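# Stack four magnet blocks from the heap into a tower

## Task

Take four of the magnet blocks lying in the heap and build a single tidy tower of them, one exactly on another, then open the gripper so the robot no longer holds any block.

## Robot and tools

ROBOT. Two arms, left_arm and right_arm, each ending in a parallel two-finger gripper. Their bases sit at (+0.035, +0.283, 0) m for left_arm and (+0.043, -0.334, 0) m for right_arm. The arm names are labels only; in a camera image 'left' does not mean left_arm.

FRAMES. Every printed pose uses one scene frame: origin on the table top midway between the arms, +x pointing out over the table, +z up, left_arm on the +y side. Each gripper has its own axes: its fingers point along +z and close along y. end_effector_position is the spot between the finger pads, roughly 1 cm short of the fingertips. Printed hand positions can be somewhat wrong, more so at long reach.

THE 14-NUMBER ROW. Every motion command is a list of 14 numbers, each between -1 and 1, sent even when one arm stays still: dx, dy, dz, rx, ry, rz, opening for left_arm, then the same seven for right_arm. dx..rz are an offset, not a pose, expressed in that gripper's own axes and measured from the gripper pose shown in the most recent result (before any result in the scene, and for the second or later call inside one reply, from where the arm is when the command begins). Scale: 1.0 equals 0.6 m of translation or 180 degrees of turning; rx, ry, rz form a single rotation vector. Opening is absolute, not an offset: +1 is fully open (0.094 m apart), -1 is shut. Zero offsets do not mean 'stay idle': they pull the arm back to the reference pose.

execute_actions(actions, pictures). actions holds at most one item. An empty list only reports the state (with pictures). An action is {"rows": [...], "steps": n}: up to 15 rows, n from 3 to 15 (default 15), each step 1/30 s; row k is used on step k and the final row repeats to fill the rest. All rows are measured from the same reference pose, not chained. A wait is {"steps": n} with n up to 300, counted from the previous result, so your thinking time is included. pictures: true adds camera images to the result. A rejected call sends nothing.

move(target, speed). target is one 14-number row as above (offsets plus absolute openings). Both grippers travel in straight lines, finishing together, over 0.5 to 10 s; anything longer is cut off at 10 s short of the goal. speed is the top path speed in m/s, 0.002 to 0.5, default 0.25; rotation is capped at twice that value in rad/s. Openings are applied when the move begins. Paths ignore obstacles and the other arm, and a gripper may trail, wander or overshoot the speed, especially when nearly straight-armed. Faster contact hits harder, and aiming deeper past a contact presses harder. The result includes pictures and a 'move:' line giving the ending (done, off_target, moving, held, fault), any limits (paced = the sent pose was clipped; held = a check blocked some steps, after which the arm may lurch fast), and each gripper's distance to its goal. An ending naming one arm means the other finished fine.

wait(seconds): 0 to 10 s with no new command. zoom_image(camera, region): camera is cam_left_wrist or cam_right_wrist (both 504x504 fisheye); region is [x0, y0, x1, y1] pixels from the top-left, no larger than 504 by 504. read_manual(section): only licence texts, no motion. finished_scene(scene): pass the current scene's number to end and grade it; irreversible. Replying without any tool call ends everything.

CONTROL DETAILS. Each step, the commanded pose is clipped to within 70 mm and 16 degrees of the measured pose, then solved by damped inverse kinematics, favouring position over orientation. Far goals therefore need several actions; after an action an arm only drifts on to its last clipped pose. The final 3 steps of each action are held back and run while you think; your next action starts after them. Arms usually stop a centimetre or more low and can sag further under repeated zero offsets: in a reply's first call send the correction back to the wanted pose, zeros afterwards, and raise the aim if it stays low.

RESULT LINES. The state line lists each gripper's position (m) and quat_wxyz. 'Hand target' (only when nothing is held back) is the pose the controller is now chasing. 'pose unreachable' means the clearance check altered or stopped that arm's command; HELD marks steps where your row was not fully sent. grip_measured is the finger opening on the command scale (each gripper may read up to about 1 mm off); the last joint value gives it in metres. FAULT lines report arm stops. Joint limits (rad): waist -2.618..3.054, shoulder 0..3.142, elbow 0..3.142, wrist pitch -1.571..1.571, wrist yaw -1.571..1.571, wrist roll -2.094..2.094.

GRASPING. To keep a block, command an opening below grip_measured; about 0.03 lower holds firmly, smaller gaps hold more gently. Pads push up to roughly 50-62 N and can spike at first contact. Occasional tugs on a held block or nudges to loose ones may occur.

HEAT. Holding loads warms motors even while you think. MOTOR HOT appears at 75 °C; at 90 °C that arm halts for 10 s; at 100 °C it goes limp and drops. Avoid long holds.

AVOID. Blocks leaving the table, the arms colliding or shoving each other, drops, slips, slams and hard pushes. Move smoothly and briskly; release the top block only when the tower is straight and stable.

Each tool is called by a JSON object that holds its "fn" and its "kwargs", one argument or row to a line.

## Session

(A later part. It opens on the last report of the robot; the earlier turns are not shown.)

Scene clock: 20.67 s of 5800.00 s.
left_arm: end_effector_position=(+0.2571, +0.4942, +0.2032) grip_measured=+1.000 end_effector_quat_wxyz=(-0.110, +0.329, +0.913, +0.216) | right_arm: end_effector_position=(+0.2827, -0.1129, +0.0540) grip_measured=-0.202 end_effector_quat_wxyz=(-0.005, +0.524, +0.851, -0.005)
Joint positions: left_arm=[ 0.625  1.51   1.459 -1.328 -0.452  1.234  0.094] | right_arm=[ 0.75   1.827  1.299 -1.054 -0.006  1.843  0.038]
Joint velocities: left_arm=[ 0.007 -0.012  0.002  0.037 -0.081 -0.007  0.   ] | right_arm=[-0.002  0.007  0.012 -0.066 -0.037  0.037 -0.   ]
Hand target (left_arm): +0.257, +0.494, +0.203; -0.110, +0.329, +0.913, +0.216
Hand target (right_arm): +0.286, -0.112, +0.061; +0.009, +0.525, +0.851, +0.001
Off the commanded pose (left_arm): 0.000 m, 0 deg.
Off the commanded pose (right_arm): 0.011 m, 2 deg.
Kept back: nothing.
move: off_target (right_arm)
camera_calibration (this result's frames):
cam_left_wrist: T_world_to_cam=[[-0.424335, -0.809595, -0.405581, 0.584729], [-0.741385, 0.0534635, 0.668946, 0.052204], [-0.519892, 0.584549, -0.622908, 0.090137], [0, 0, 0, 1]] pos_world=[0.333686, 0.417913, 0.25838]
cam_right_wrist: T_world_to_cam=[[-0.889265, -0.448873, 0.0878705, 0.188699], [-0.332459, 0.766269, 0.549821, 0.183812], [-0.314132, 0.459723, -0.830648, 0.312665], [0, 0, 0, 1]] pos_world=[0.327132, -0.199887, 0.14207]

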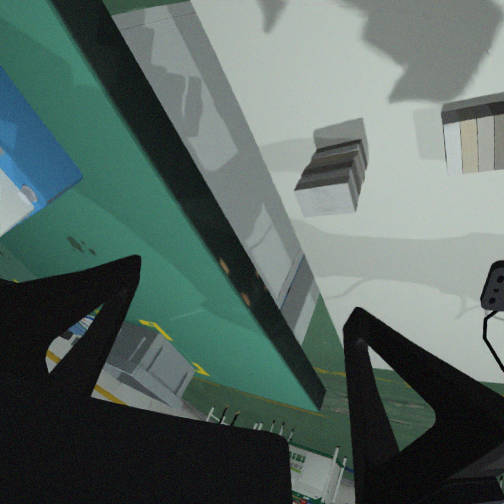

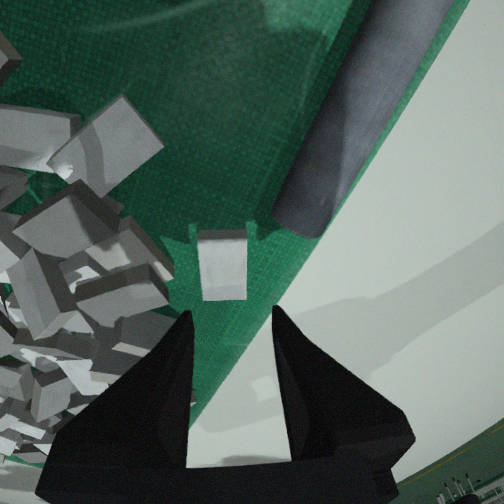

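{"fn": "move", "kwargs": {
  "target": [0,0,0,0,0,0,1, -0.003,0.011,0.068,-0.005,0,0,-0.25],
  "speed": 0.06
}}

Scene clock: 22.03 s of 5800.00 s.
left_arm: end_effector_position=(+0.2571, +0.4942, +0.2032) grip_measured=+1.000 end_effector_quat_wxyz=(-0.110, +0.329, +0.913, +0.216) | right_arm: end_effector_position=(+0.2895, -0.1068, +0.0176) grip_measured=-0.248 end_effector_quat_wxyz=(-0.001, +0.523, +0.852, +0.008)
Joint positions: left_arm=[ 0.625  1.51   1.459 -1.328 -0.452  1.234  0.094] | right_arm=[ 0.75   1.884  1.22  -0.891 -0.006  1.841  0.035]
Joint velocities: left_arm=[ 0.007 -0.012  0.022  0.022 -0.051  0.022  0.   ] | right_arm=[-0.007  0.017 -0.007 -0.007 -0.095 -0.007 -0.002]
Hand target (left_arm): +0.257, +0.494, +0.203; -0.110, +0.329, +0.913, +0.216
Hand target (right_arm): +0.290, -0.112, +0.013; -0.000, +0.524, +0.852, +0.002
Off the commanded pose (left_arm): 0.000 m, 0 deg.
Off the commanded pose (right_arm): 0.007 m, 1 deg.
Kept back: nothing.
move: done
camera_calibration (this result's frames):
cam_left_wrist: T_world_to_cam=[[-0.424335, -0.809595, -0.405581, 0.584729], [-0.741385, 0.0534635, 0.668946, 0.052204], [-0.519892, 0.584549, -0.622908, 0.090137], [0, 0, 0, 1]] pos_world=[0.333686, 0.417913, 0.25838]
cam_right_wrist: T_world_to_cam=[[-0.889561, -0.452576, 0.0620936, 0.200766], [-0.345554, 0.755559, 0.556528, 0.203939], [-0.298787, 0.473609, -0.828506, 0.27878], [0, 0, 0, 1]] pos_world=[0.332362, -0.195258, 0.105007]

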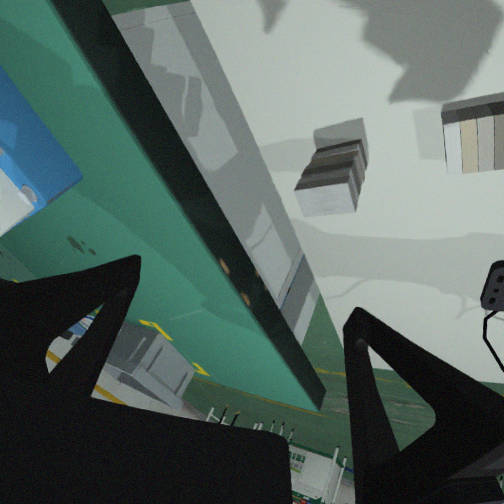

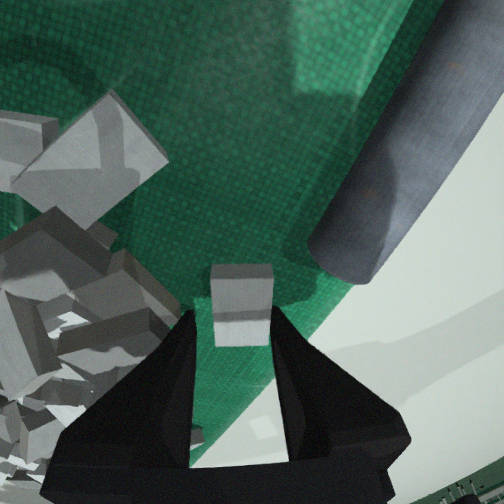

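{"fn": "move", "kwargs": {
  "target": [0,0,0,0,0,0,1, 0,-0.008,0.01,0,0,0,-0.2],
  "speed": 0.03
}}

{"fn": "move", "kwargs": {
  "target": [0,0,0,0,0,0,1, 0,0,0,0,0,0,-0.51]
}}

{"fn": "move", "kwargs": {
  "target": [0,0,0,0,0,0,1, 0,0.012,-0.1,-0.012,0,0,-0.51],
  "speed": 0.15
}}

Scene clock: 23.47 s of 5800.00 s.
left_arm: end_effector_position=(+0.2571, +0.4942, +0.2032) grip_measured=+1.000 end_effector_quat_wxyz=(-0.110, +0.329, +0.913, +0.216) | right_arm: end_effector_position=(+0.2879, -0.1079, +0.0125) grip_measured=-0.202 end_effector_quat_wxyz=(-0.001, +0.523, +0.852, +0.009)
Joint positions: left_arm=[ 0.625  1.51   1.459 -1.328 -0.452  1.234  0.094] | right_arm=[ 0.75   1.884  1.198 -0.867 -0.007  1.84   0.038]
Joint velocities: left_arm=[-0.002  0.012  0.007 -0.095  0.037 -0.007  0.   ] | right_arm=[-0.012  0.007  0.007  0.051  0.081  0.037  0.001]
Hand target (left_arm): +0.257, +0.494, +0.203; -0.110, +0.329, +0.913, +0.216
Hand target (right_arm): +0.285, -0.109, +0.011; -0.001, +0.523, +0.852, +0.008
Off the commanded pose (left_arm): 0.000 m, 0 deg.
Off the commanded pose (right_arm): 0.003 m, 0 deg.
Kept back: nothing.
move: done
camera_calibration (this result's frames):
cam_left_wrist: T_world_to_cam=[[-0.424335, -0.809595, -0.405581, 0.584729], [-0.741385, 0.0534635, 0.668946, 0.052204], [-0.519892, 0.584549, -0.622908, 0.090137], [0, 0, 0, 1]] pos_world=[0.333686, 0.417913, 0.25838]
cam_right_wrist: T_world_to_cam=[[-0.889401, -0.453086, 0.0606584, 0.199118], [-0.346076, 0.754076, 0.558213, 0.206981], [-0.298659, 0.475482, -0.827478, 0.274782], [0, 0, 0, 1]] pos_world=[0.330793, -0.196516, 0.0997583]

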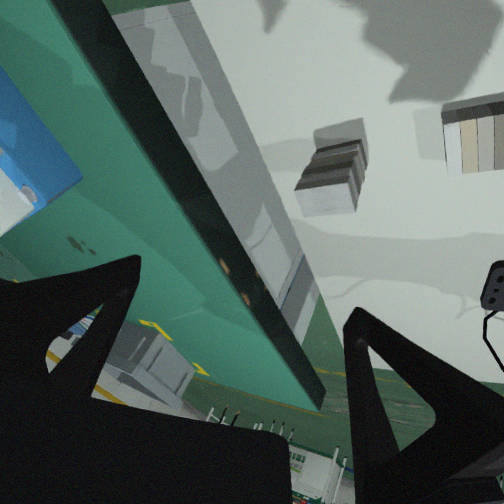

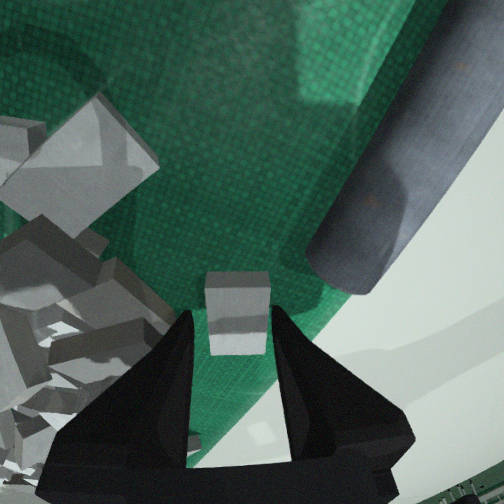

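Scene clock: 23.97 s of 5800.00 s.
left_arm: end_effector_position=(+0.2571, +0.4942, +0.2032) grip_measured=+1.000 end_effector_quat_wxyz=(-0.110, +0.329, +0.913, +0.216) | right_arm: end_effector_position=(+0.2880, -0.1076, +0.0125) grip_measured=-0.473 end_effector_quat_wxyz=(-0.001, +0.523, +0.852, +0.010)
Joint positions: left_arm=[ 0.625  1.51   1.459 -1.328 -0.452  1.234  0.094] | right_arm=[ 0.75   1.884  1.198 -0.866 -0.008  1.84   0.025]
Joint velocities: left_arm=[-0.012  0.012  0.002 -0.022  0.037  0.007  0.   ] | right_arm=[ 0.002  0.002 -0.007  0.037 -0.022 -0.022 -0.   ]
Hand target (left_arm): +0.257, +0.494, +0.203; -0.110, +0.329, +0.913, +0.216
Hand target (right_arm): +0.288, -0.108, +0.013; -0.001, +0.523, +0.852, +0.009
Off the commanded pose (left_arm): 0.000 m, 0 deg.
Off the commanded pose (right_arm): 0.000 m, 0 deg.
Kept back: nothing.
move: done
camera_calibration (this result's frames):
cam_left_wrist: T_world_to_cam=[[-0.424335, -0.809595, -0.405581, 0.584729], [-0.741385, 0.0534635, 0.668946, 0.052204], [-0.519892, 0.584549, -0.622908, 0.090137], [0, 0, 0, 1]] pos_world=[0.333686, 0.417913, 0.25838]
cam_right_wrist: T_world_to_cam=[[-0.889415, -0.453178, 0.0597589, 0.19936], [-0.346271, 0.753325, 0.559104, 0.206763], [-0.298392, 0.476583, -0.826941, 0.274718], [0, 0, 0, 1]] pos_world=[0.330884, -0.19634, 0.09966]

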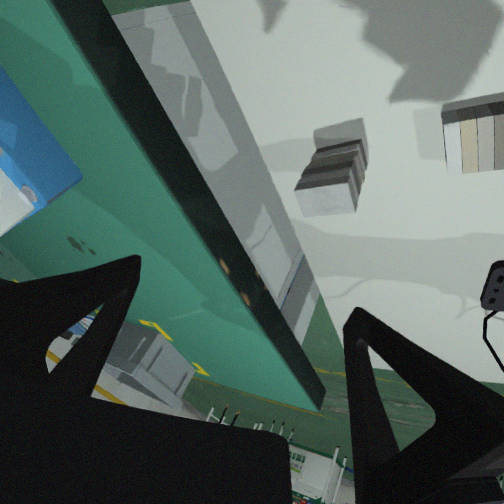

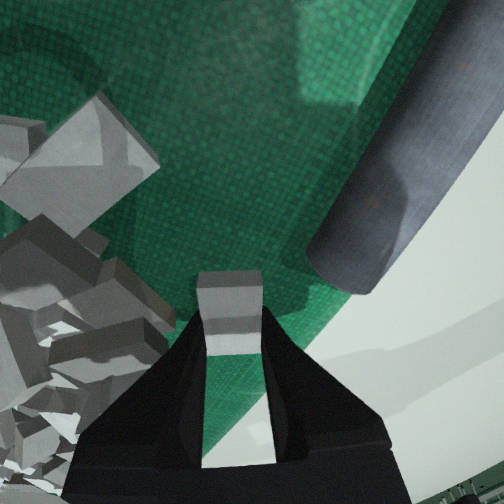

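Scene clock: 25.00 s of 5800.00 s.
left_arm: end_effector_position=(+0.2571, +0.4942, +0.2032) grip_measured=+1.000 end_effector_quat_wxyz=(-0.110, +0.329, +0.913, +0.216) | right_arm: end_effector_position=(+0.2892, -0.1065, +0.0614) grip_measured=-0.473 end_effector_quat_wxyz=(+0.001, +0.523, +0.852, +0.017)
Joint positions: left_arm=[ 0.625  1.51   1.459 -1.328 -0.452  1.234  0.094] | right_arm=[ 0.75   1.812  1.309 -1.035 -0.008  1.84   0.025]
Joint velocities: left_arm=[-0.002  0.022  0.007 -0.066  0.037  0.022  0.   ] | right_arm=[ 0.012  0.002 -0.017 -0.037  0.007  0.022  0.   ]
Hand target (left_arm): +0.257, +0.494, +0.203; -0.110, +0.329, +0.913, +0.216
Hand target (right_arm): +0.293, -0.105, +0.072; +0.009, +0.523, +0.852, +0.026
Off the commanded pose (left_arm): 0.000 m, 0 deg.
Off the commanded pose (right_arm): 0.012 m, 1 deg.
Kept back: nothing.
move: off_target (right_arm)
camera_calibration (this result's frames):
cam_left_wrist: T_world_to_cam=[[-0.424335, -0.809595, -0.405581, 0.584729], [-0.741385, 0.0534635, 0.668946, 0.052204], [-0.519892, 0.584549, -0.622908, 0.090137], [0, 0, 0, 1]] pos_world=[0.333686, 0.417913, 0.25838]
cam_right_wrist: T_world_to_cam=[[-0.890018, -0.453729, 0.0446986, 0.198997], [-0.352754, 0.747411, 0.562976, 0.180055], [-0.288847, 0.485291, -0.825263, 0.313029], [0, 0, 0, 1]] pos_world=[0.331044, -0.196194, 0.14807]

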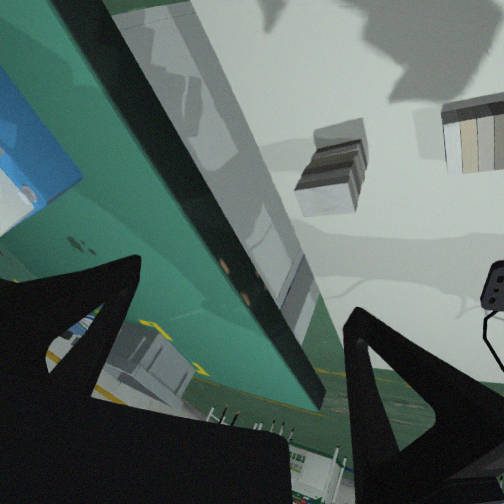

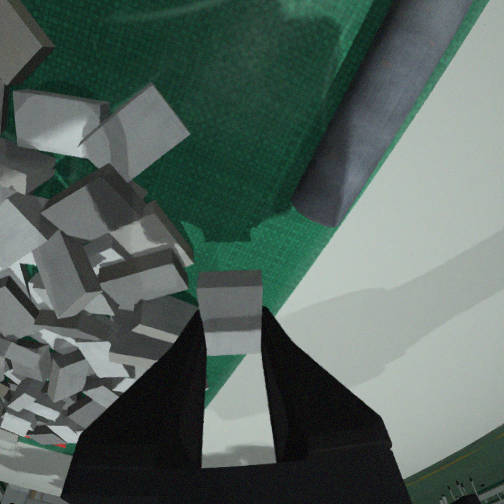

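{"fn": "move", "kwargs": {
  "target": [0,0,0,0,0,0,1, -0.254,0.028,-0.005,0,0,-0.354,-0.51],
  "speed": 0.35
}}

Scene clock: 27.53 s of 5800.00 s.
left_arm: end_effector_position=(+0.2571, +0.4942, +0.2032) grip_measured=+1.000 end_effector_quat_wxyz=(-0.110, +0.329, +0.913, +0.216) | right_arm: end_effector_position=(+0.3632, -0.2339, +0.0577) grip_measured=-0.472 end_effector_quat_wxyz=(+0.001, -0.005, +1.000, +0.011)
Joint positions: left_arm=[ 0.625  1.51   1.459 -1.328 -0.452  1.234  0.094] | right_arm=[ 0.3    1.839  1.329 -1.053 -0.021  0.28   0.025]
Joint velocities: left_arm=[ 0.017 -0.017 -0.002  0.007  0.037 -0.007  0.   ] | right_arm=[-0.012  0.002  0.012  0.022  0.022 -0.007 -0.   ]
Hand target (left_arm): +0.257, +0.494, +0.203; -0.110, +0.329, +0.913, +0.216
Hand target (right_arm): +0.372, -0.233, +0.065; +0.012, -0.006, +1.000, +0.018
Off the commanded pose (left_arm): 0.000 m, 0 deg.
Off the commanded pose (right_arm): 0.011 m, 1 deg.
Kept back: nothing.
move: off_target (right_arm)
camera_calibration (this result's frames):
cam_left_wrist: T_world_to_cam=[[-0.424335, -0.809595, -0.405581, 0.584729], [-0.741385, 0.0534635, 0.668946, 0.052204], [-0.519892, 0.584549, -0.622908, 0.090137], [0, 0, 0, 1]] pos_world=[0.333686, 0.417913, 0.25838]
cam_right_wrist: T_world_to_cam=[[0.00988369, -0.998541, 0.0530815, -0.247482], [-0.837239, 0.0207613, 0.546443, 0.310392], [-0.546748, -0.0498428, -0.835812, 0.362323], [0, 0, 0, 1]] pos_world=[0.460417, -0.235506, 0.146359]

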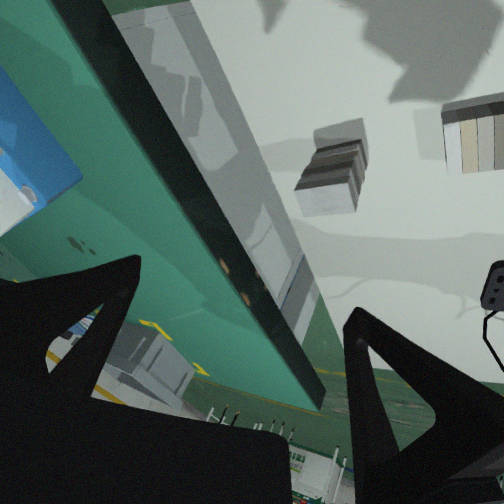

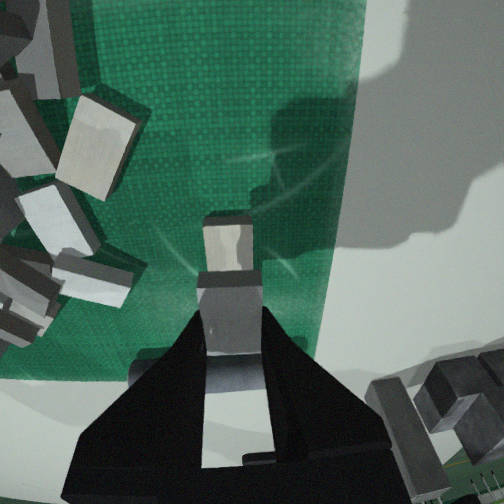

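{"fn": "execute_actions", "kwargs": {
  "actions": []
}}

Scene clock: 27.87 s of 5800.00 s.
left_arm: end_effector_position=(+0.2571, +0.4942, +0.2032) grip_measured=+1.000 end_effector_quat_wxyz=(-0.110, +0.329, +0.913, +0.216) | right_arm: end_effector_position=(+0.3631, -0.2339, +0.0577) grip_measured=-0.472 end_effector_quat_wxyz=(+0.001, -0.006, +1.000, +0.011)
Joint positions: left_arm=[ 0.625  1.51   1.459 -1.328 -0.452  1.234  0.094] | right_arm=[ 0.3    1.839  1.329 -1.053 -0.021  0.278  0.025]
Joint velocities: left_arm=[-0.002  0.002 -0.007  0.051 -0.022 -0.037  0.   ] | right_arm=[-0.002  0.002  0.007  0.066 -0.037  0.007 -0.001]
Hand target (left_arm): +0.257, +0.494, +0.203; -0.110, +0.329, +0.913, +0.216
Hand target (right_arm): +0.372, -0.233, +0.065; +0.012, -0.005, +1.000, +0.018
Off the commanded pose (left_arm): 0.000 m, 0 deg.
Off the commanded pose (right_arm): 0.011 m, 1 deg.
Kept back: nothing.
Steps of this call (steps 1 to 10: nothing new was sent). Readings (end_effector_position):
1: left_arm (+0.2571, +0.4942, +0.2032) | right_arm (+0.3632, -0.2339, +0.0577)
2: left_arm (+0.2571, +0.4942, +0.2032) | right_arm (+0.3632, -0.2339, +0.0577)
4: left_arm (+0.2571, +0.4942, +0.2032) | right_arm (+0.3631, -0.2339, +0.0577)
8: left_arm (+0.2571, +0.4942, +0.2032) | right_arm (+0.3631, -0.2339, +0.0577)
10: the state above
camera_calibration (this result's frames):
cam_left_wrist: T_world_to_cam=[[-0.424335, -0.809595, -0.405581, 0.584729], [-0.741385, 0.0534635, 0.668946, 0.052204], [-0.519892, 0.584549, -0.622908, 0.090137], [0, 0, 0, 1]] pos_world=[0.333686, 0.417913, 0.25838]
cam_right_wrist: T_world_to_cam=[[0.011805, -0.998515, 0.0531913, -0.248206], [-0.8371, 0.019227, 0.546712, 0.309892], [-0.546922, -0.0509804, -0.83563, 0.362057], [0, 0, 0, 1]] pos_world=[0.460358, -0.235337, 0.146327]

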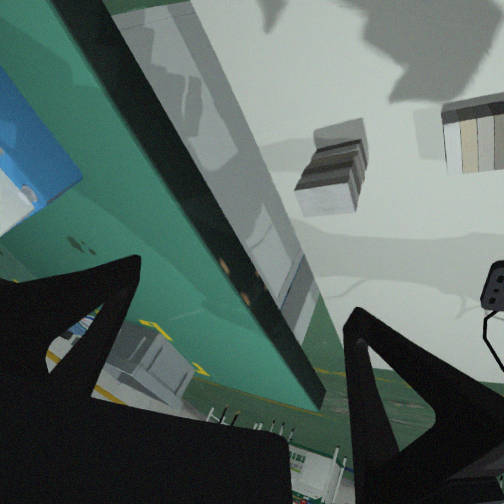

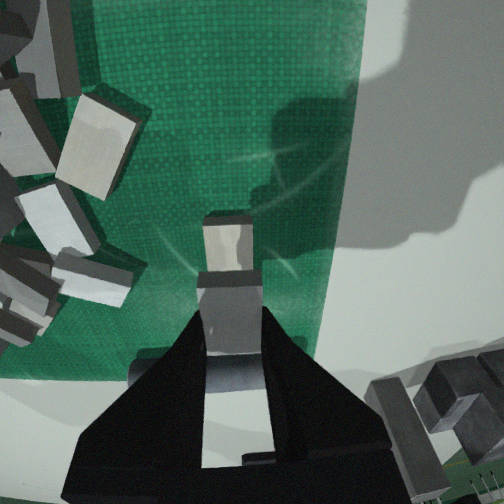

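{"fn": "move", "kwargs": {
  "target": [0,0,0,0,0,0,1,-0.010,0,0.057,0.004,0,0,-0.51],
  "speed": 0.05
}}

Scene clock: 29.20 s of 5800.00 s.
left_arm: end_effector_position=(+0.2571, +0.4942, +0.2032) grip_measured=+1.000 end_effector_quat_wxyz=(-0.110, +0.329, +0.913, +0.216) | right_arm: end_effector_position=(+0.3679, -0.2325, +0.0257) grip_measured=-0.472 end_effector_quat_wxyz=(-0.005, -0.006, +1.000, +0.009)
Joint positions: left_arm=[ 0.625  1.51   1.459 -1.328 -0.452  1.234  0.094] | right_arm=[ 0.3    1.906  1.285 -0.953 -0.021  0.277  0.025]
Joint velocities: left_arm=[-0.002 -0.007 -0.017  0.051 -0.007 -0.022  0.   ] | right_arm=[-0.002 -0.007 -0.002 -0.051 -0.051 -0.007  0.   ]
Hand target (left_arm): +0.257, +0.494, +0.203; -0.110, +0.329, +0.913, +0.216
Hand target (right_arm): +0.370, -0.234, +0.024; +0.001, -0.006, +1.000, +0.005
Off the commanded pose (left_arm): 0.000 m, 0 deg.
Off the commanded pose (right_arm): 0.003 m, 1 deg.
Kept back: nothing.
move: done
camera_calibration (this result's frames):
cam_left_wrist: T_world_to_cam=[[-0.424335, -0.809595, -0.405581, 0.584729], [-0.741385, 0.0534635, 0.668946, 0.052204], [-0.519892, 0.584549, -0.622908, 0.090137], [0, 0, 0, 1]] pos_world=[0.333686, 0.417913, 0.25838]
cam_right_wrist: T_world_to_cam=[[0.0128271, -0.998319, 0.0565251, -0.245555], [-0.830659, 0.0208301, 0.556391, 0.329113], [-0.556633, -0.05409, -0.828996, 0.34068], [0, 0, 0, 1]] pos_world=[0.466165, -0.233571, 0.113187]

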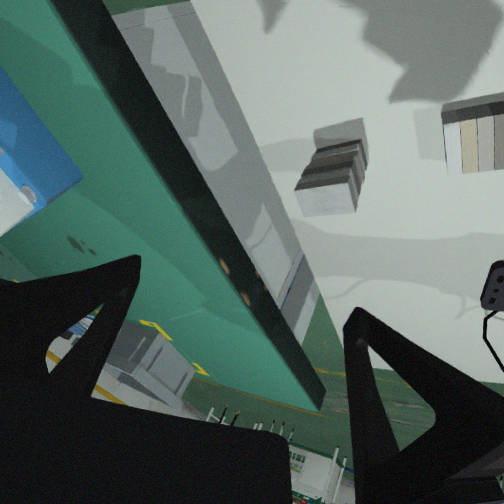

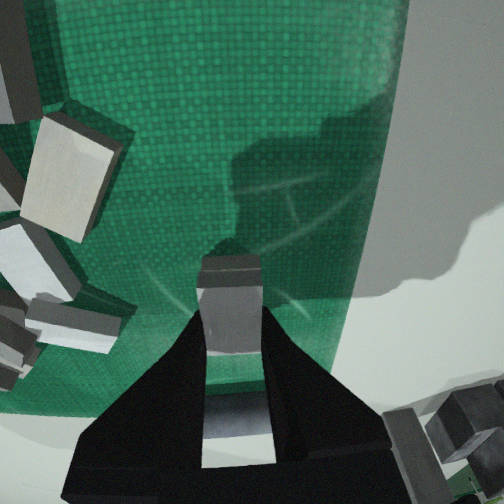

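{"fn": "move", "kwargs": {
  "target": [0,0,0,0,0,0,1,0,0,0.003,0,0,0,-0.22]
}}

{"fn": "move", "kwargs": {
  "target": [0,0,0,0,0,0,1,-0.015,0,-0.065,0,-0.012,0,-0.22]
}}

{"fn": "move", "kwargs": {
  "target": [0,0,0,0,0,0,1,-0.108,0.105,-0.02,0,-0.01,0.14,-0.25]
}}

Scene clock: 30.13 s of 5800.00 s.
left_arm: end_effector_position=(+0.2571, +0.4942, +0.2032) grip_measured=+1.000 end_effector_quat_wxyz=(-0.110, +0.329, +0.913, +0.216) | right_arm: end_effector_position=(+0.3682, -0.2324, +0.0257) grip_measured=-0.222 end_effector_quat_wxyz=(-0.004, -0.006, +1.000, +0.010)
Joint positions: left_arm=[ 0.625  1.51   1.459 -1.328 -0.452  1.234  0.094] | right_arm=[ 0.3    1.906  1.285 -0.952 -0.021  0.277  0.037]
Joint velocities: left_arm=[ 0.002 -0.007  0.007  0.051  0.066 -0.022  0.   ] | right_arm=[ 0.007 -0.017 -0.017 -0.007  0.051  0.095  0.   ]
Hand target (left_arm): +0.257, +0.494, +0.203; -0.110, +0.329, +0.913, +0.216
Hand target (right_arm): +0.368, -0.232, +0.024; -0.005, -0.006, +1.000, +0.009
Off the commanded pose (left_arm): 0.000 m, 0 deg.
Off the commanded pose (right_arm): 0.002 m, 0 deg.
Kept back: nothing.
move: done
camera_calibration (this result's frames):
cam_left_wrist: T_world_to_cam=[[-0.424335, -0.809595, -0.405581, 0.584729], [-0.741385, 0.0534635, 0.668946, 0.052204], [-0.519892, 0.584549, -0.622908, 0.090137], [0, 0, 0, 1]] pos_world=[0.333686, 0.417913, 0.25838]
cam_right_wrist: T_world_to_cam=[[0.0127653, -0.998337, 0.056213, -0.245451], [-0.831269, 0.0206485, 0.555487, 0.329544], [-0.555724, -0.0538191, -0.829623, 0.34058], [0, 0, 0, 1]] pos_world=[0.466342, -0.233518, 0.113293]

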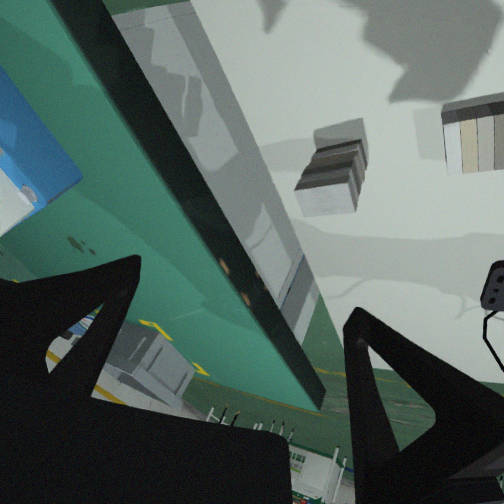

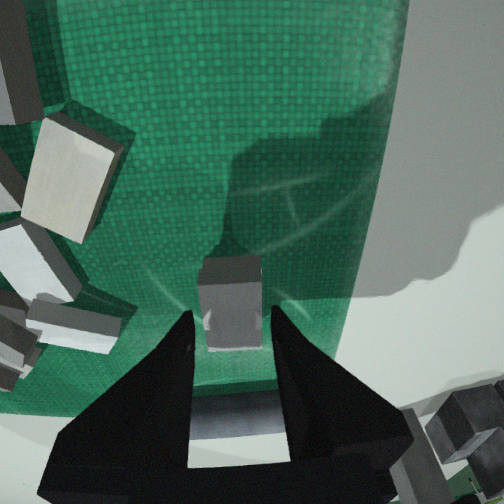

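Scene clock: 31.07 s of 5800.00 s.
left_arm: end_effector_position=(+0.2571, +0.4942, +0.2032) grip_measured=+1.000 end_effector_quat_wxyz=(-0.110, +0.329, +0.913, +0.216) | right_arm: end_effector_position=(+0.3691, -0.2321, +0.0527) grip_measured=-0.222 end_effector_quat_wxyz=(-0.004, -0.006, +1.000, +0.010)
Joint positions: left_arm=[ 0.625  1.51   1.459 -1.328 -0.452  1.234  0.094] | right_arm=[ 0.3    1.876  1.358 -1.055 -0.021  0.277  0.037]
Joint velocities: left_arm=[ 0.002  0.007  0.002 -0.007 -0.007 -0.051  0.   ] | right_arm=[ 0.002  0.007 -0.002  0.037  0.022 -0.007 -0.   ]
Hand target (left_arm): +0.257, +0.494, +0.203; -0.110, +0.329, +0.913, +0.216
Hand target (right_arm): +0.377, -0.233, +0.065; +0.015, -0.006, +1.000, +0.010
Off the commanded pose (left_arm): 0.000 m, 0 deg.
Off the commanded pose (right_arm): 0.015 m, 2 deg.
Kept back: nothing.
move: off_target (right_arm)
camera_calibration (this result's frames):
cam_left_wrist: T_world_to_cam=[[-0.424335, -0.809595, -0.405581, 0.584729], [-0.741385, 0.0534635, 0.668946, 0.052204], [-0.519892, 0.584549, -0.622908, 0.090137], [0, 0, 0, 1]] pos_world=[0.333686, 0.417913, 0.25838]
cam_right_wrist: T_world_to_cam=[[0.0127448, -0.998343, 0.056109, -0.246678], [-0.831472, 0.020588, 0.555185, 0.315451], [-0.55542, -0.0537288, -0.829832, 0.363417], [0, 0, 0, 1]] pos_world=[0.467282, -0.233238, 0.140283]

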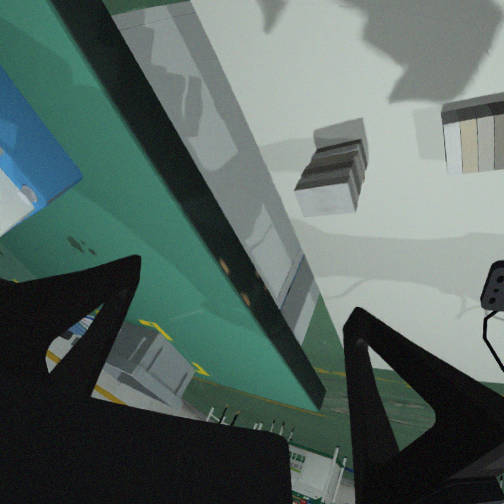

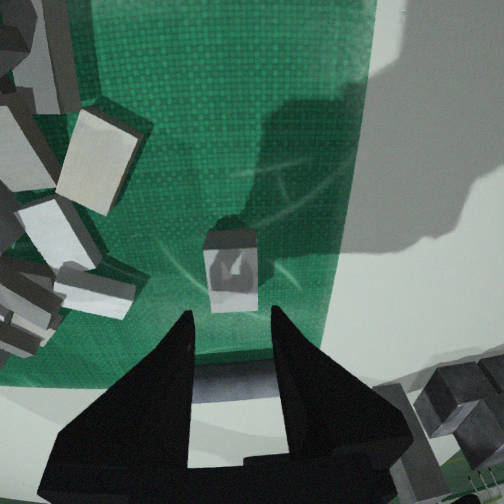

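Scene clock: 32.57 s of 5800.00 s.
left_arm: end_effector_position=(+0.2571, +0.4942, +0.2032) grip_measured=+1.000 end_effector_quat_wxyz=(-0.110, +0.329, +0.913, +0.216) | right_arm: end_effector_position=(+0.4287, -0.1713, +0.0609) grip_measured=-0.248 end_effector_quat_wxyz=(-0.002, +0.212, +0.977, +0.011)
Joint positions: left_arm=[ 0.625  1.51   1.459 -1.328 -0.452  1.234  0.094] | right_arm=[ 0.398  2.154  1.796 -1.203 -0.021  0.815  0.035]
Joint velocities: left_arm=[ 0.002 -0.007 -0.017 -0.022 -0.022 -0.081  0.   ] | right_arm=[-0.007  0.002 -0.007 -0.007  0.022  0.022  0.   ]
Hand target (left_arm): +0.257, +0.494, +0.203; -0.110, +0.329, +0.913, +0.216
Hand target (right_arm): +0.434, -0.169, +0.066; +0.009, +0.212, +0.977, +0.008
Off the commanded pose (left_arm): 0.000 m, 0 deg.
Off the commanded pose (right_arm): 0.007 m, 1 deg.
Kept back: nothing.
move: done
camera_calibration (this result's frames):
cam_left_wrist: T_world_to_cam=[[-0.424335, -0.809595, -0.405581, 0.584729], [-0.741385, 0.0534635, 0.668946, 0.052204], [-0.519892, 0.584549, -0.622908, 0.090137], [0, 0, 0, 1]] pos_world=[0.333686, 0.417913, 0.25838]
cam_right_wrist: T_world_to_cam=[[-0.412439, -0.909388, 0.0539273, 0.0104325], [-0.744348, 0.370533, 0.555564, 0.381804], [-0.525205, 0.188996, -0.829723, 0.435192], [0, 0, 0, 1]] pos_world=[0.517063, -0.214234, 0.14841]

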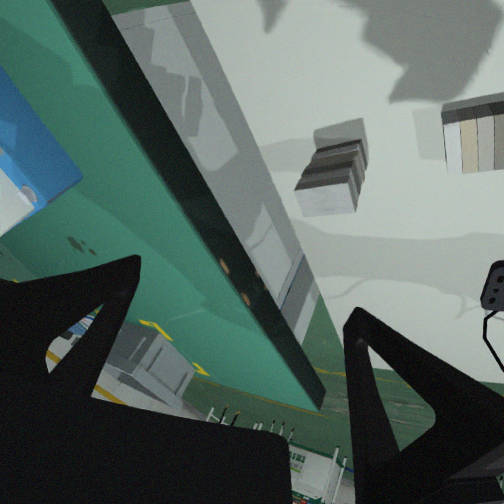

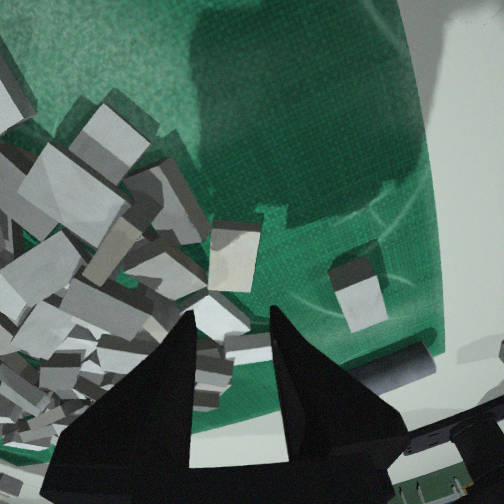

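{"fn": "move", "kwargs": {
  "target": [0,0,0,0,0,0,1,-0.008,-0.004,0.05,0,0,0.025,-0.28],
  "speed": 0.1
}}

{"fn": "zoom_image", "kwargs": {
  "camera": "cam_right_wrist",
  "region": [130,200,340,400]
}}

Scene clock: 33.73 s of 5800.00 s.
left_arm: end_effector_position=(+0.2571, +0.4942, +0.2032) grip_measured=+1.000 end_effector_quat_wxyz=(-0.110, +0.329, +0.913, +0.216) | right_arm: end_effector_position=(+0.4299, -0.1709, +0.0322) grip_measured=-0.278 end_effector_quat_wxyz=(-0.005, +0.241, +0.971, +0.009)
Joint positions: left_arm=[ 0.625  1.51   1.459 -1.328 -0.452  1.234  0.094] | right_arm=[ 0.398  2.186  1.731 -1.113 -0.021  0.874  0.034]
Joint velocities: left_arm=[-0.017 -0.007 -0.017 -0.066  0.066 -0.081  0.   ] | right_arm=[-0.007 -0.017  0.007  0.051  0.007  0.007  0.   ]
Hand target (left_arm): +0.257, +0.494, +0.203; -0.110, +0.329, +0.913, +0.216
Hand target (right_arm): +0.432, -0.175, +0.031; -0.002, +0.250, +0.968, +0.011
Off the commanded pose (left_arm): 0.000 m, 0 deg.
Off the commanded pose (right_arm): 0.005 m, 1 deg.
Kept back: nothing.
move: done
camera_calibration (this result's frames):
cam_left_wrist: T_world_to_cam=[[-0.424335, -0.809595, -0.405581, 0.584729], [-0.741385, 0.0534635, 0.668946, 0.052204], [-0.519892, 0.584549, -0.622908, 0.090137], [0, 0, 0, 1]] pos_world=[0.333686, 0.417913, 0.25838]
cam_right_wrist: T_world_to_cam=[[-0.46503, -0.8833, 0.0594065, 0.0397968], [-0.717056, 0.415163, 0.559884, 0.394165], [-0.519209, 0.217765, -0.826438, 0.414202], [0, 0, 0, 1]] pos_world=[0.516203, -0.218689, 0.119262]

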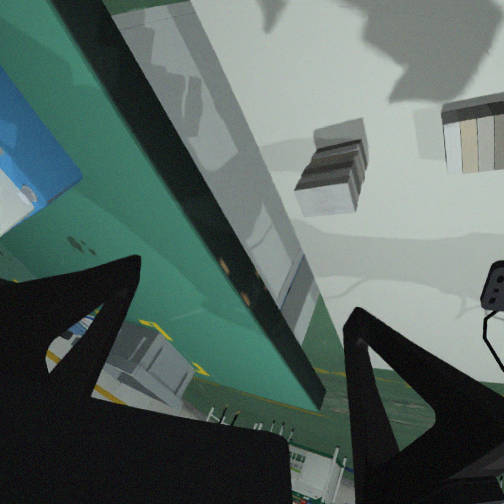

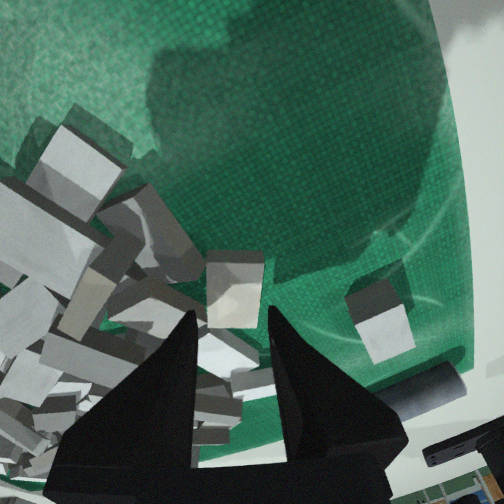

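Region (130, 200, 340, 400) of cam_right_wrist's 504x504 image, scaled by 2.400, with more detail than that image has; it fills the top 480 rows of this view, and the rest is white.

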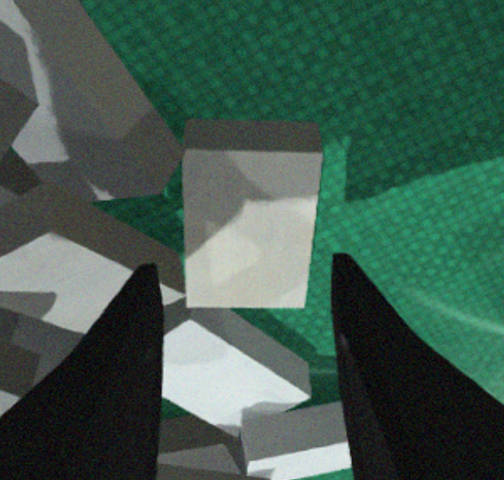

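{"fn": "move", "kwargs": {
  "target": [0,0,0,0,0,0,1,-0.015,0,-0.07,0,-0.012,0,-0.2]
}}

{"fn": "move", "kwargs": {
  "target": [0,0,0,0,0,0,1,-0.082,0.135,-0.04,0,-0.01,-0.305,-0.2]
}}

Scene clock: 35.10 s of 5800.00 s.
left_arm: end_effector_position=(+0.2571, +0.4942, +0.2032) grip_measured=+1.000 end_effector_quat_wxyz=(-0.110, +0.329, +0.913, +0.216) | right_arm: end_effector_position=(+0.4297, -0.1726, +0.0595) grip_measured=-0.202 end_effector_quat_wxyz=(-0.007, +0.241, +0.970, +0.002)
Joint positions: left_arm=[ 0.625  1.51   1.459 -1.328 -0.452  1.234  0.094] | right_arm=[ 0.398  2.176  1.825 -1.228 -0.012  0.875  0.038]
Joint velocities: left_arm=[-0.002  0.007 -0.002 -0.066 -0.051 -0.007  0.   ] | right_arm=[ 0.007  0.007  0.012 -0.051  0.007  0.022  0.   ]
Hand target (left_arm): +0.257, +0.494, +0.203; -0.110, +0.329, +0.913, +0.216
Hand target (right_arm): +0.437, -0.175, +0.074; +0.014, +0.241, +0.970, +0.005
Off the commanded pose (left_arm): 0.000 m, 0 deg.
Off the commanded pose (right_arm): 0.017 m, 2 deg.
Kept back: nothing.
move: off_target (right_arm)
camera_calibration (this result's frames):
cam_left_wrist: T_world_to_cam=[[-0.424335, -0.809595, -0.405581, 0.584729], [-0.741385, 0.0534635, 0.668946, 0.052204], [-0.519892, 0.584549, -0.622908, 0.090137], [0, 0, 0, 1]] pos_world=[0.333686, 0.417913, 0.25838]
cam_right_wrist: T_world_to_cam=[[-0.465503, -0.88196, 0.0738448, 0.0361347], [-0.712225, 0.42283, 0.560313, 0.378648], [-0.525397, 0.208233, -0.824983, 0.437947], [0, 0, 0, 1]] pos_world=[0.516599, -0.219429, 0.146469]

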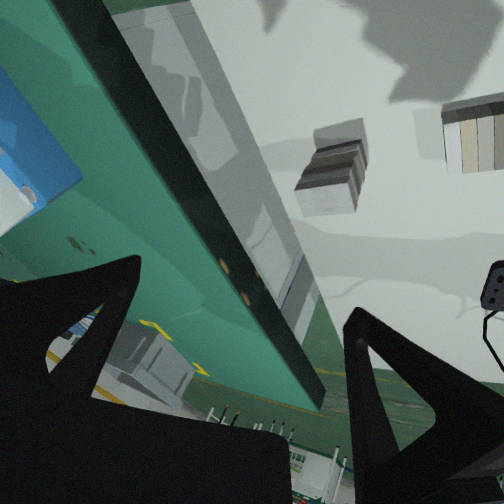

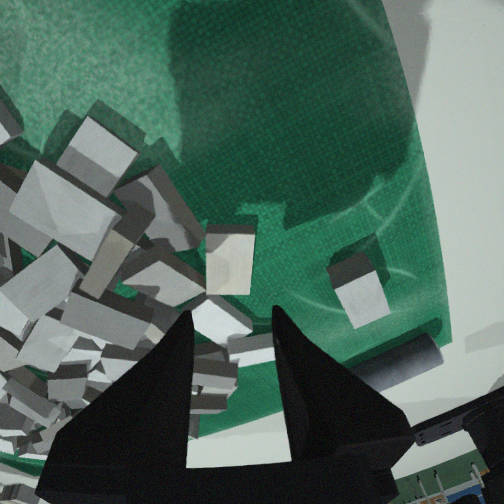

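Scene clock: 37.57 s of 5800.00 s.
left_arm: end_effector_position=(+0.2571, +0.4942, +0.2032) grip_measured=+1.000 end_effector_quat_wxyz=(-0.110, +0.329, +0.913, +0.216) | right_arm: end_effector_position=(+0.5099, -0.1290, +0.0784) grip_measured=-0.202 end_effector_quat_wxyz=(+0.037, -0.224, +0.974, +0.013)
Joint positions: left_arm=[ 0.625  1.51   1.459 -1.328 -0.452  1.234  0.094] | right_arm=[ 0.418  2.637  2.719 -1.575 -0.011 -0.044  0.038]
Joint velocities: left_arm=[-0.022  0.007  0.012 -0.095 -0.022 -0.022  0.   ] | right_arm=[-0.012  0.017 -0.007 -0.007  0.022 -0.066  0.001]
Hand target (left_arm): +0.257, +0.494, +0.203; -0.110, +0.329, +0.913, +0.216
Hand target (right_arm): +0.512, -0.124, +0.084; +0.049, -0.234, +0.971, +0.009
Off the commanded pose (left_arm): 0.000 m, 0 deg.
Off the commanded pose (right_arm): 0.007 m, 4 deg.
joint sent to its limit (right arm) — the command would take joint 4 (wrist pitch) past its lower limit, so that joint was sent only as far as its limit.
Kept back: nothing.
move: off_target (right_arm)
camera_calibration (this result's frames):
cam_left_wrist: T_world_to_cam=[[-0.424335, -0.809595, -0.405581, 0.584729], [-0.741385, 0.0534635, 0.668946, 0.052204], [-0.519892, 0.584549, -0.622908, 0.090137], [0, 0, 0, 1]] pos_world=[0.333686, 0.417913, 0.25838]
cam_right_wrist: T_world_to_cam=[[0.431264, -0.899728, 0.0670875, -0.348504], [-0.803904, -0.349447, 0.481275, 0.360119], [-0.409573, -0.261488, -0.873999, 0.370796], [0, 0, 0, 1]] pos_world=[0.591666, -0.0907575, 0.174139]

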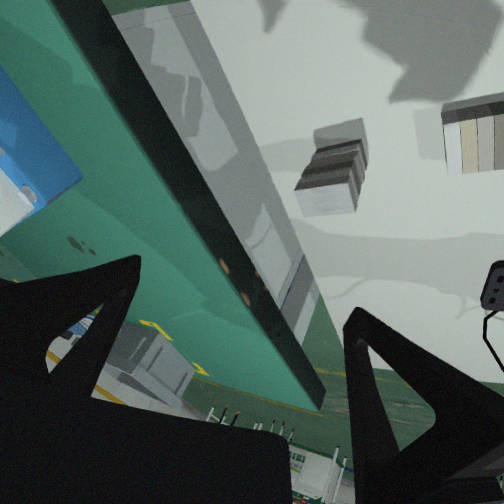

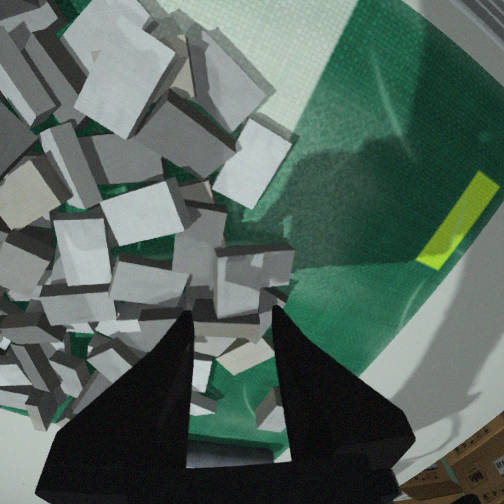

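{"fn": "move", "kwargs": {
  "target": [0,0,0,0,0,0,1,0.008,-0.012,0.04,0,0,0.01,-0.2],
  "speed": 0.1
}}

{"fn": "zoom_image", "kwargs": {
  "camera": "cam_right_wrist",
  "region": [130,200,340,400]
}}

Scene clock: 38.83 s of 5800.00 s.
left_arm: end_effector_position=(+0.2571, +0.4942, +0.2032) grip_measured=+1.000 end_effector_quat_wxyz=(-0.110, +0.329, +0.913, +0.216) | right_arm: end_effector_position=(+0.5040, -0.1316, +0.0437) grip_measured=-0.202 end_effector_quat_wxyz=(+0.021, -0.219, +0.975, +0.010)
Joint positions: left_arm=[ 0.625  1.51   1.459 -1.328 -0.452  1.234  0.094] | right_arm=[ 0.418  2.568  2.447 -1.405 -0.011 -0.034  0.038]
Joint velocities: left_arm=[-0.022  0.002  0.012 -0.007  0.051 -0.037  0.   ] | right_arm=[-0.012 -0.017 -0.002  0.022  0.051  0.037  0.   ]
Hand target (left_arm): +0.257, +0.494, +0.203; -0.110, +0.329, +0.913, +0.216
Hand target (right_arm): +0.510, -0.137, +0.054; +0.037, -0.209, +0.977, +0.013
Off the commanded pose (left_arm): 0.000 m, 0 deg.
Off the commanded pose (right_arm): 0.013 m, 2 deg.
Kept back: nothing.
move: off_target (right_arm)
camera_calibration (this result's frames):
cam_left_wrist: T_world_to_cam=[[-0.424335, -0.809595, -0.405581, 0.584729], [-0.741385, 0.0534635, 0.668946, 0.052204], [-0.519892, 0.584549, -0.622908, 0.090137], [0, 0, 0, 1]] pos_world=[0.333686, 0.417913, 0.25838]
cam_right_wrist: T_world_to_cam=[[0.42472, -0.902937, 0.0657038, -0.343054], [-0.791801, -0.335296, 0.510517, 0.36562], [-0.438935, -0.268851, -0.857354, 0.350421], [0, 0, 0, 1]] pos_world=[0.589012, -0.0929545, 0.13632]

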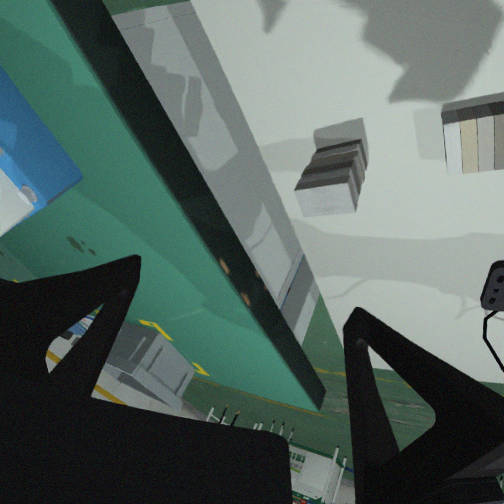

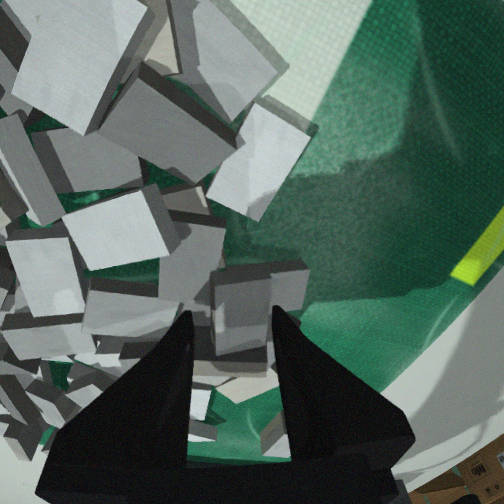

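Region (130, 200, 340, 400) of cam_right_wrist's 504x504 image, scaled by 2.400, with more detail than that image has; it fills the top 480 rows of this view, and the rest is white.

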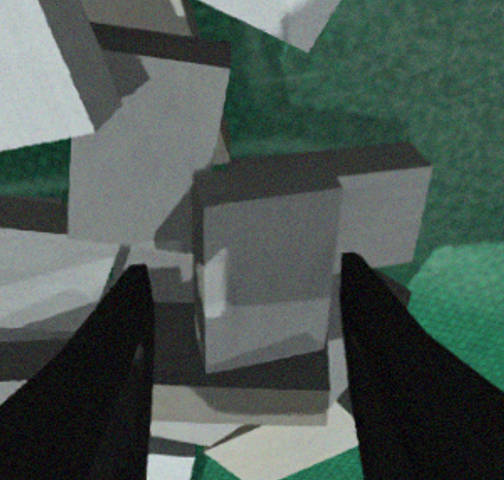

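{"fn": "move", "kwargs": {
  "target": [0,0,0,0,0,0,1,-0.005,-0.017,-0.012,0,0,0,-0.2],
  "speed": 0.1
}}

{"fn": "move", "kwargs": {
  "target": [0,0,0,0,0,0,1,0,0,0.018,0,0,0,-0.2],
  "speed": 0.04
}}

{"fn": "zoom_image", "kwargs": {
  "camera": "cam_right_wrist",
  "region": [130,200,340,400]
}}

Scene clock: 39.90 s of 5800.00 s.
left_arm: end_effector_position=(+0.2571, +0.4942, +0.2032) grip_measured=+1.000 end_effector_quat_wxyz=(-0.110, +0.329, +0.913, +0.216) | right_arm: end_effector_position=(+0.5053, -0.1375, +0.0456) grip_measured=-0.202 end_effector_quat_wxyz=(+0.012, -0.220, +0.975, +0.008)
Joint positions: left_arm=[ 0.625  1.51   1.459 -1.328 -0.452  1.234  0.094] | right_arm=[ 0.406  2.599  2.515 -1.459 -0.011 -0.047  0.038]
Joint velocities: left_arm=[-0.002 -0.007  0.002 -0.022 -0.066 -0.11   0.   ] | right_arm=[ 0.017 -0.002  0.007 -0.051  0.051 -0.081 -0.   ]
Hand target (left_arm): +0.257, +0.494, +0.203; -0.110, +0.329, +0.913, +0.216
Hand target (right_arm): +0.511, -0.140, +0.051; +0.021, -0.219, +0.975, +0.010
Off the commanded pose (left_arm): 0.000 m, 0 deg.
Off the commanded pose (right_arm): 0.008 m, 1 deg.
Kept back: nothing.
move: done
camera_calibration (this result's frames):
cam_left_wrist: T_world_to_cam=[[-0.424335, -0.809595, -0.405581, 0.584729], [-0.741385, 0.0534635, 0.668946, 0.052204], [-0.519892, 0.584549, -0.622908, 0.090137], [0, 0, 0, 1]] pos_world=[0.333686, 0.417913, 0.25838]
cam_right_wrist: T_world_to_cam=[[0.426761, -0.901989, 0.0655106, -0.349954], [-0.783405, -0.332519, 0.525079, 0.35918], [-0.451832, -0.275404, -0.848529, 0.35625], [0, 0, 0, 1]] pos_world=[0.591695, -0.0981075, 0.136616]

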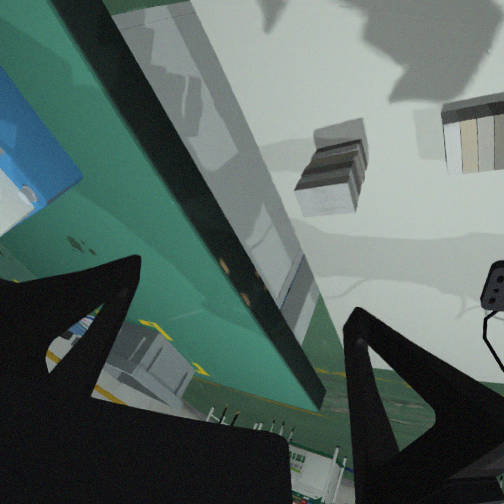

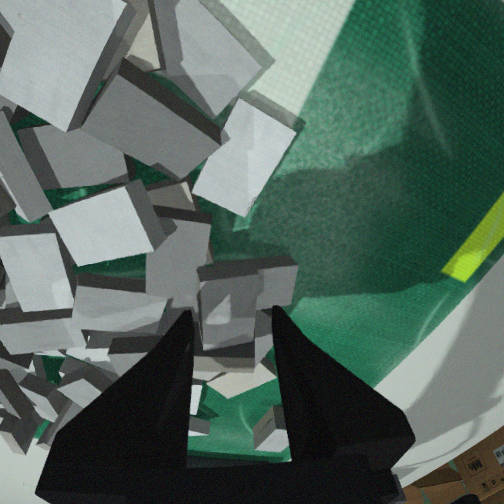

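Scene clock: 40.63 s of 5800.00 s.
left_arm: end_effector_position=(+0.2571, +0.4942, +0.2032) grip_measured=+1.000 end_effector_quat_wxyz=(-0.110, +0.329, +0.913, +0.216) | right_arm: end_effector_position=(+0.5023, -0.1388, +0.0332) grip_measured=-0.202 end_effector_quat_wxyz=(+0.003, -0.220, +0.975, +0.006)
Joint positions: left_arm=[ 0.625  1.51   1.459 -1.328 -0.452  1.234  0.094] | right_arm=[ 0.406  2.599  2.465 -1.429 -0.011 -0.047  0.038]
Joint velocities: left_arm=[-0.002 -0.012 -0.002 -0.007  0.007 -0.037  0.   ] | right_arm=[-0.017  0.007 -0.002 -0.081  0.007 -0.081 -0.001]
Hand target (left_arm): +0.257, +0.494, +0.203; -0.110, +0.329, +0.913, +0.216
Hand target (right_arm): +0.506, -0.137, +0.035; +0.012, -0.220, +0.975, +0.008
Off the commanded pose (left_arm): 0.000 m, 0 deg.
Off the commanded pose (right_arm): 0.004 m, 1 deg.
Kept back: nothing.
move: done
camera_calibration (this result's frames):
cam_left_wrist: T_world_to_cam=[[-0.424335, -0.809595, -0.405581, 0.584729], [-0.741385, 0.0534635, 0.668946, 0.052204], [-0.519892, 0.584549, -0.622908, 0.090137], [0, 0, 0, 1]] pos_world=[0.333686, 0.417913, 0.25838]
cam_right_wrist: T_world_to_cam=[[0.427929, -0.9015, 0.0646127, -0.349485], [-0.773833, -0.328514, 0.541536, 0.358147], [-0.466968, -0.281738, -0.838191, 0.350438], [0, 0, 0, 1]] pos_world=[0.590345, -0.0986726, 0.122366]

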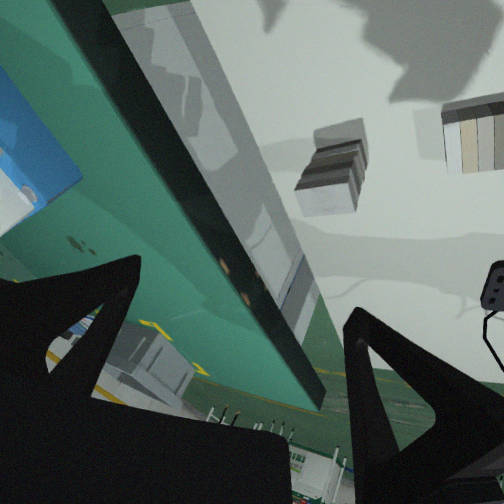

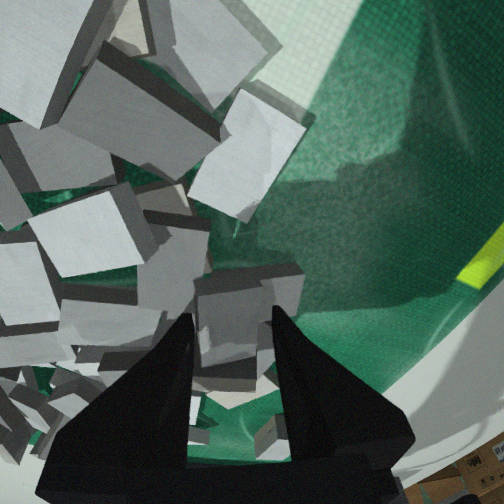

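Region (130, 200, 340, 400) of cam_right_wrist's 504x504 image, scaled by 2.400, with more detail than that image has; it fills the top 480 rows of this view, and the rest is white.

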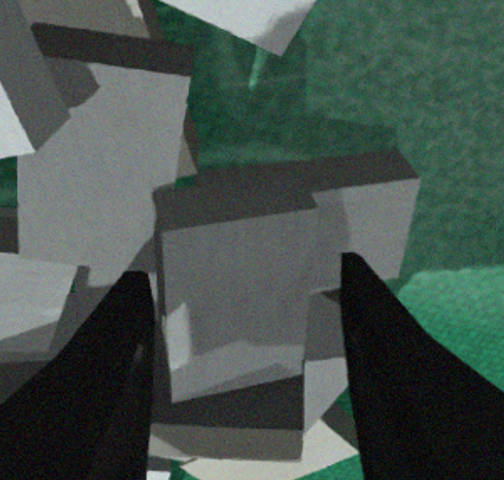

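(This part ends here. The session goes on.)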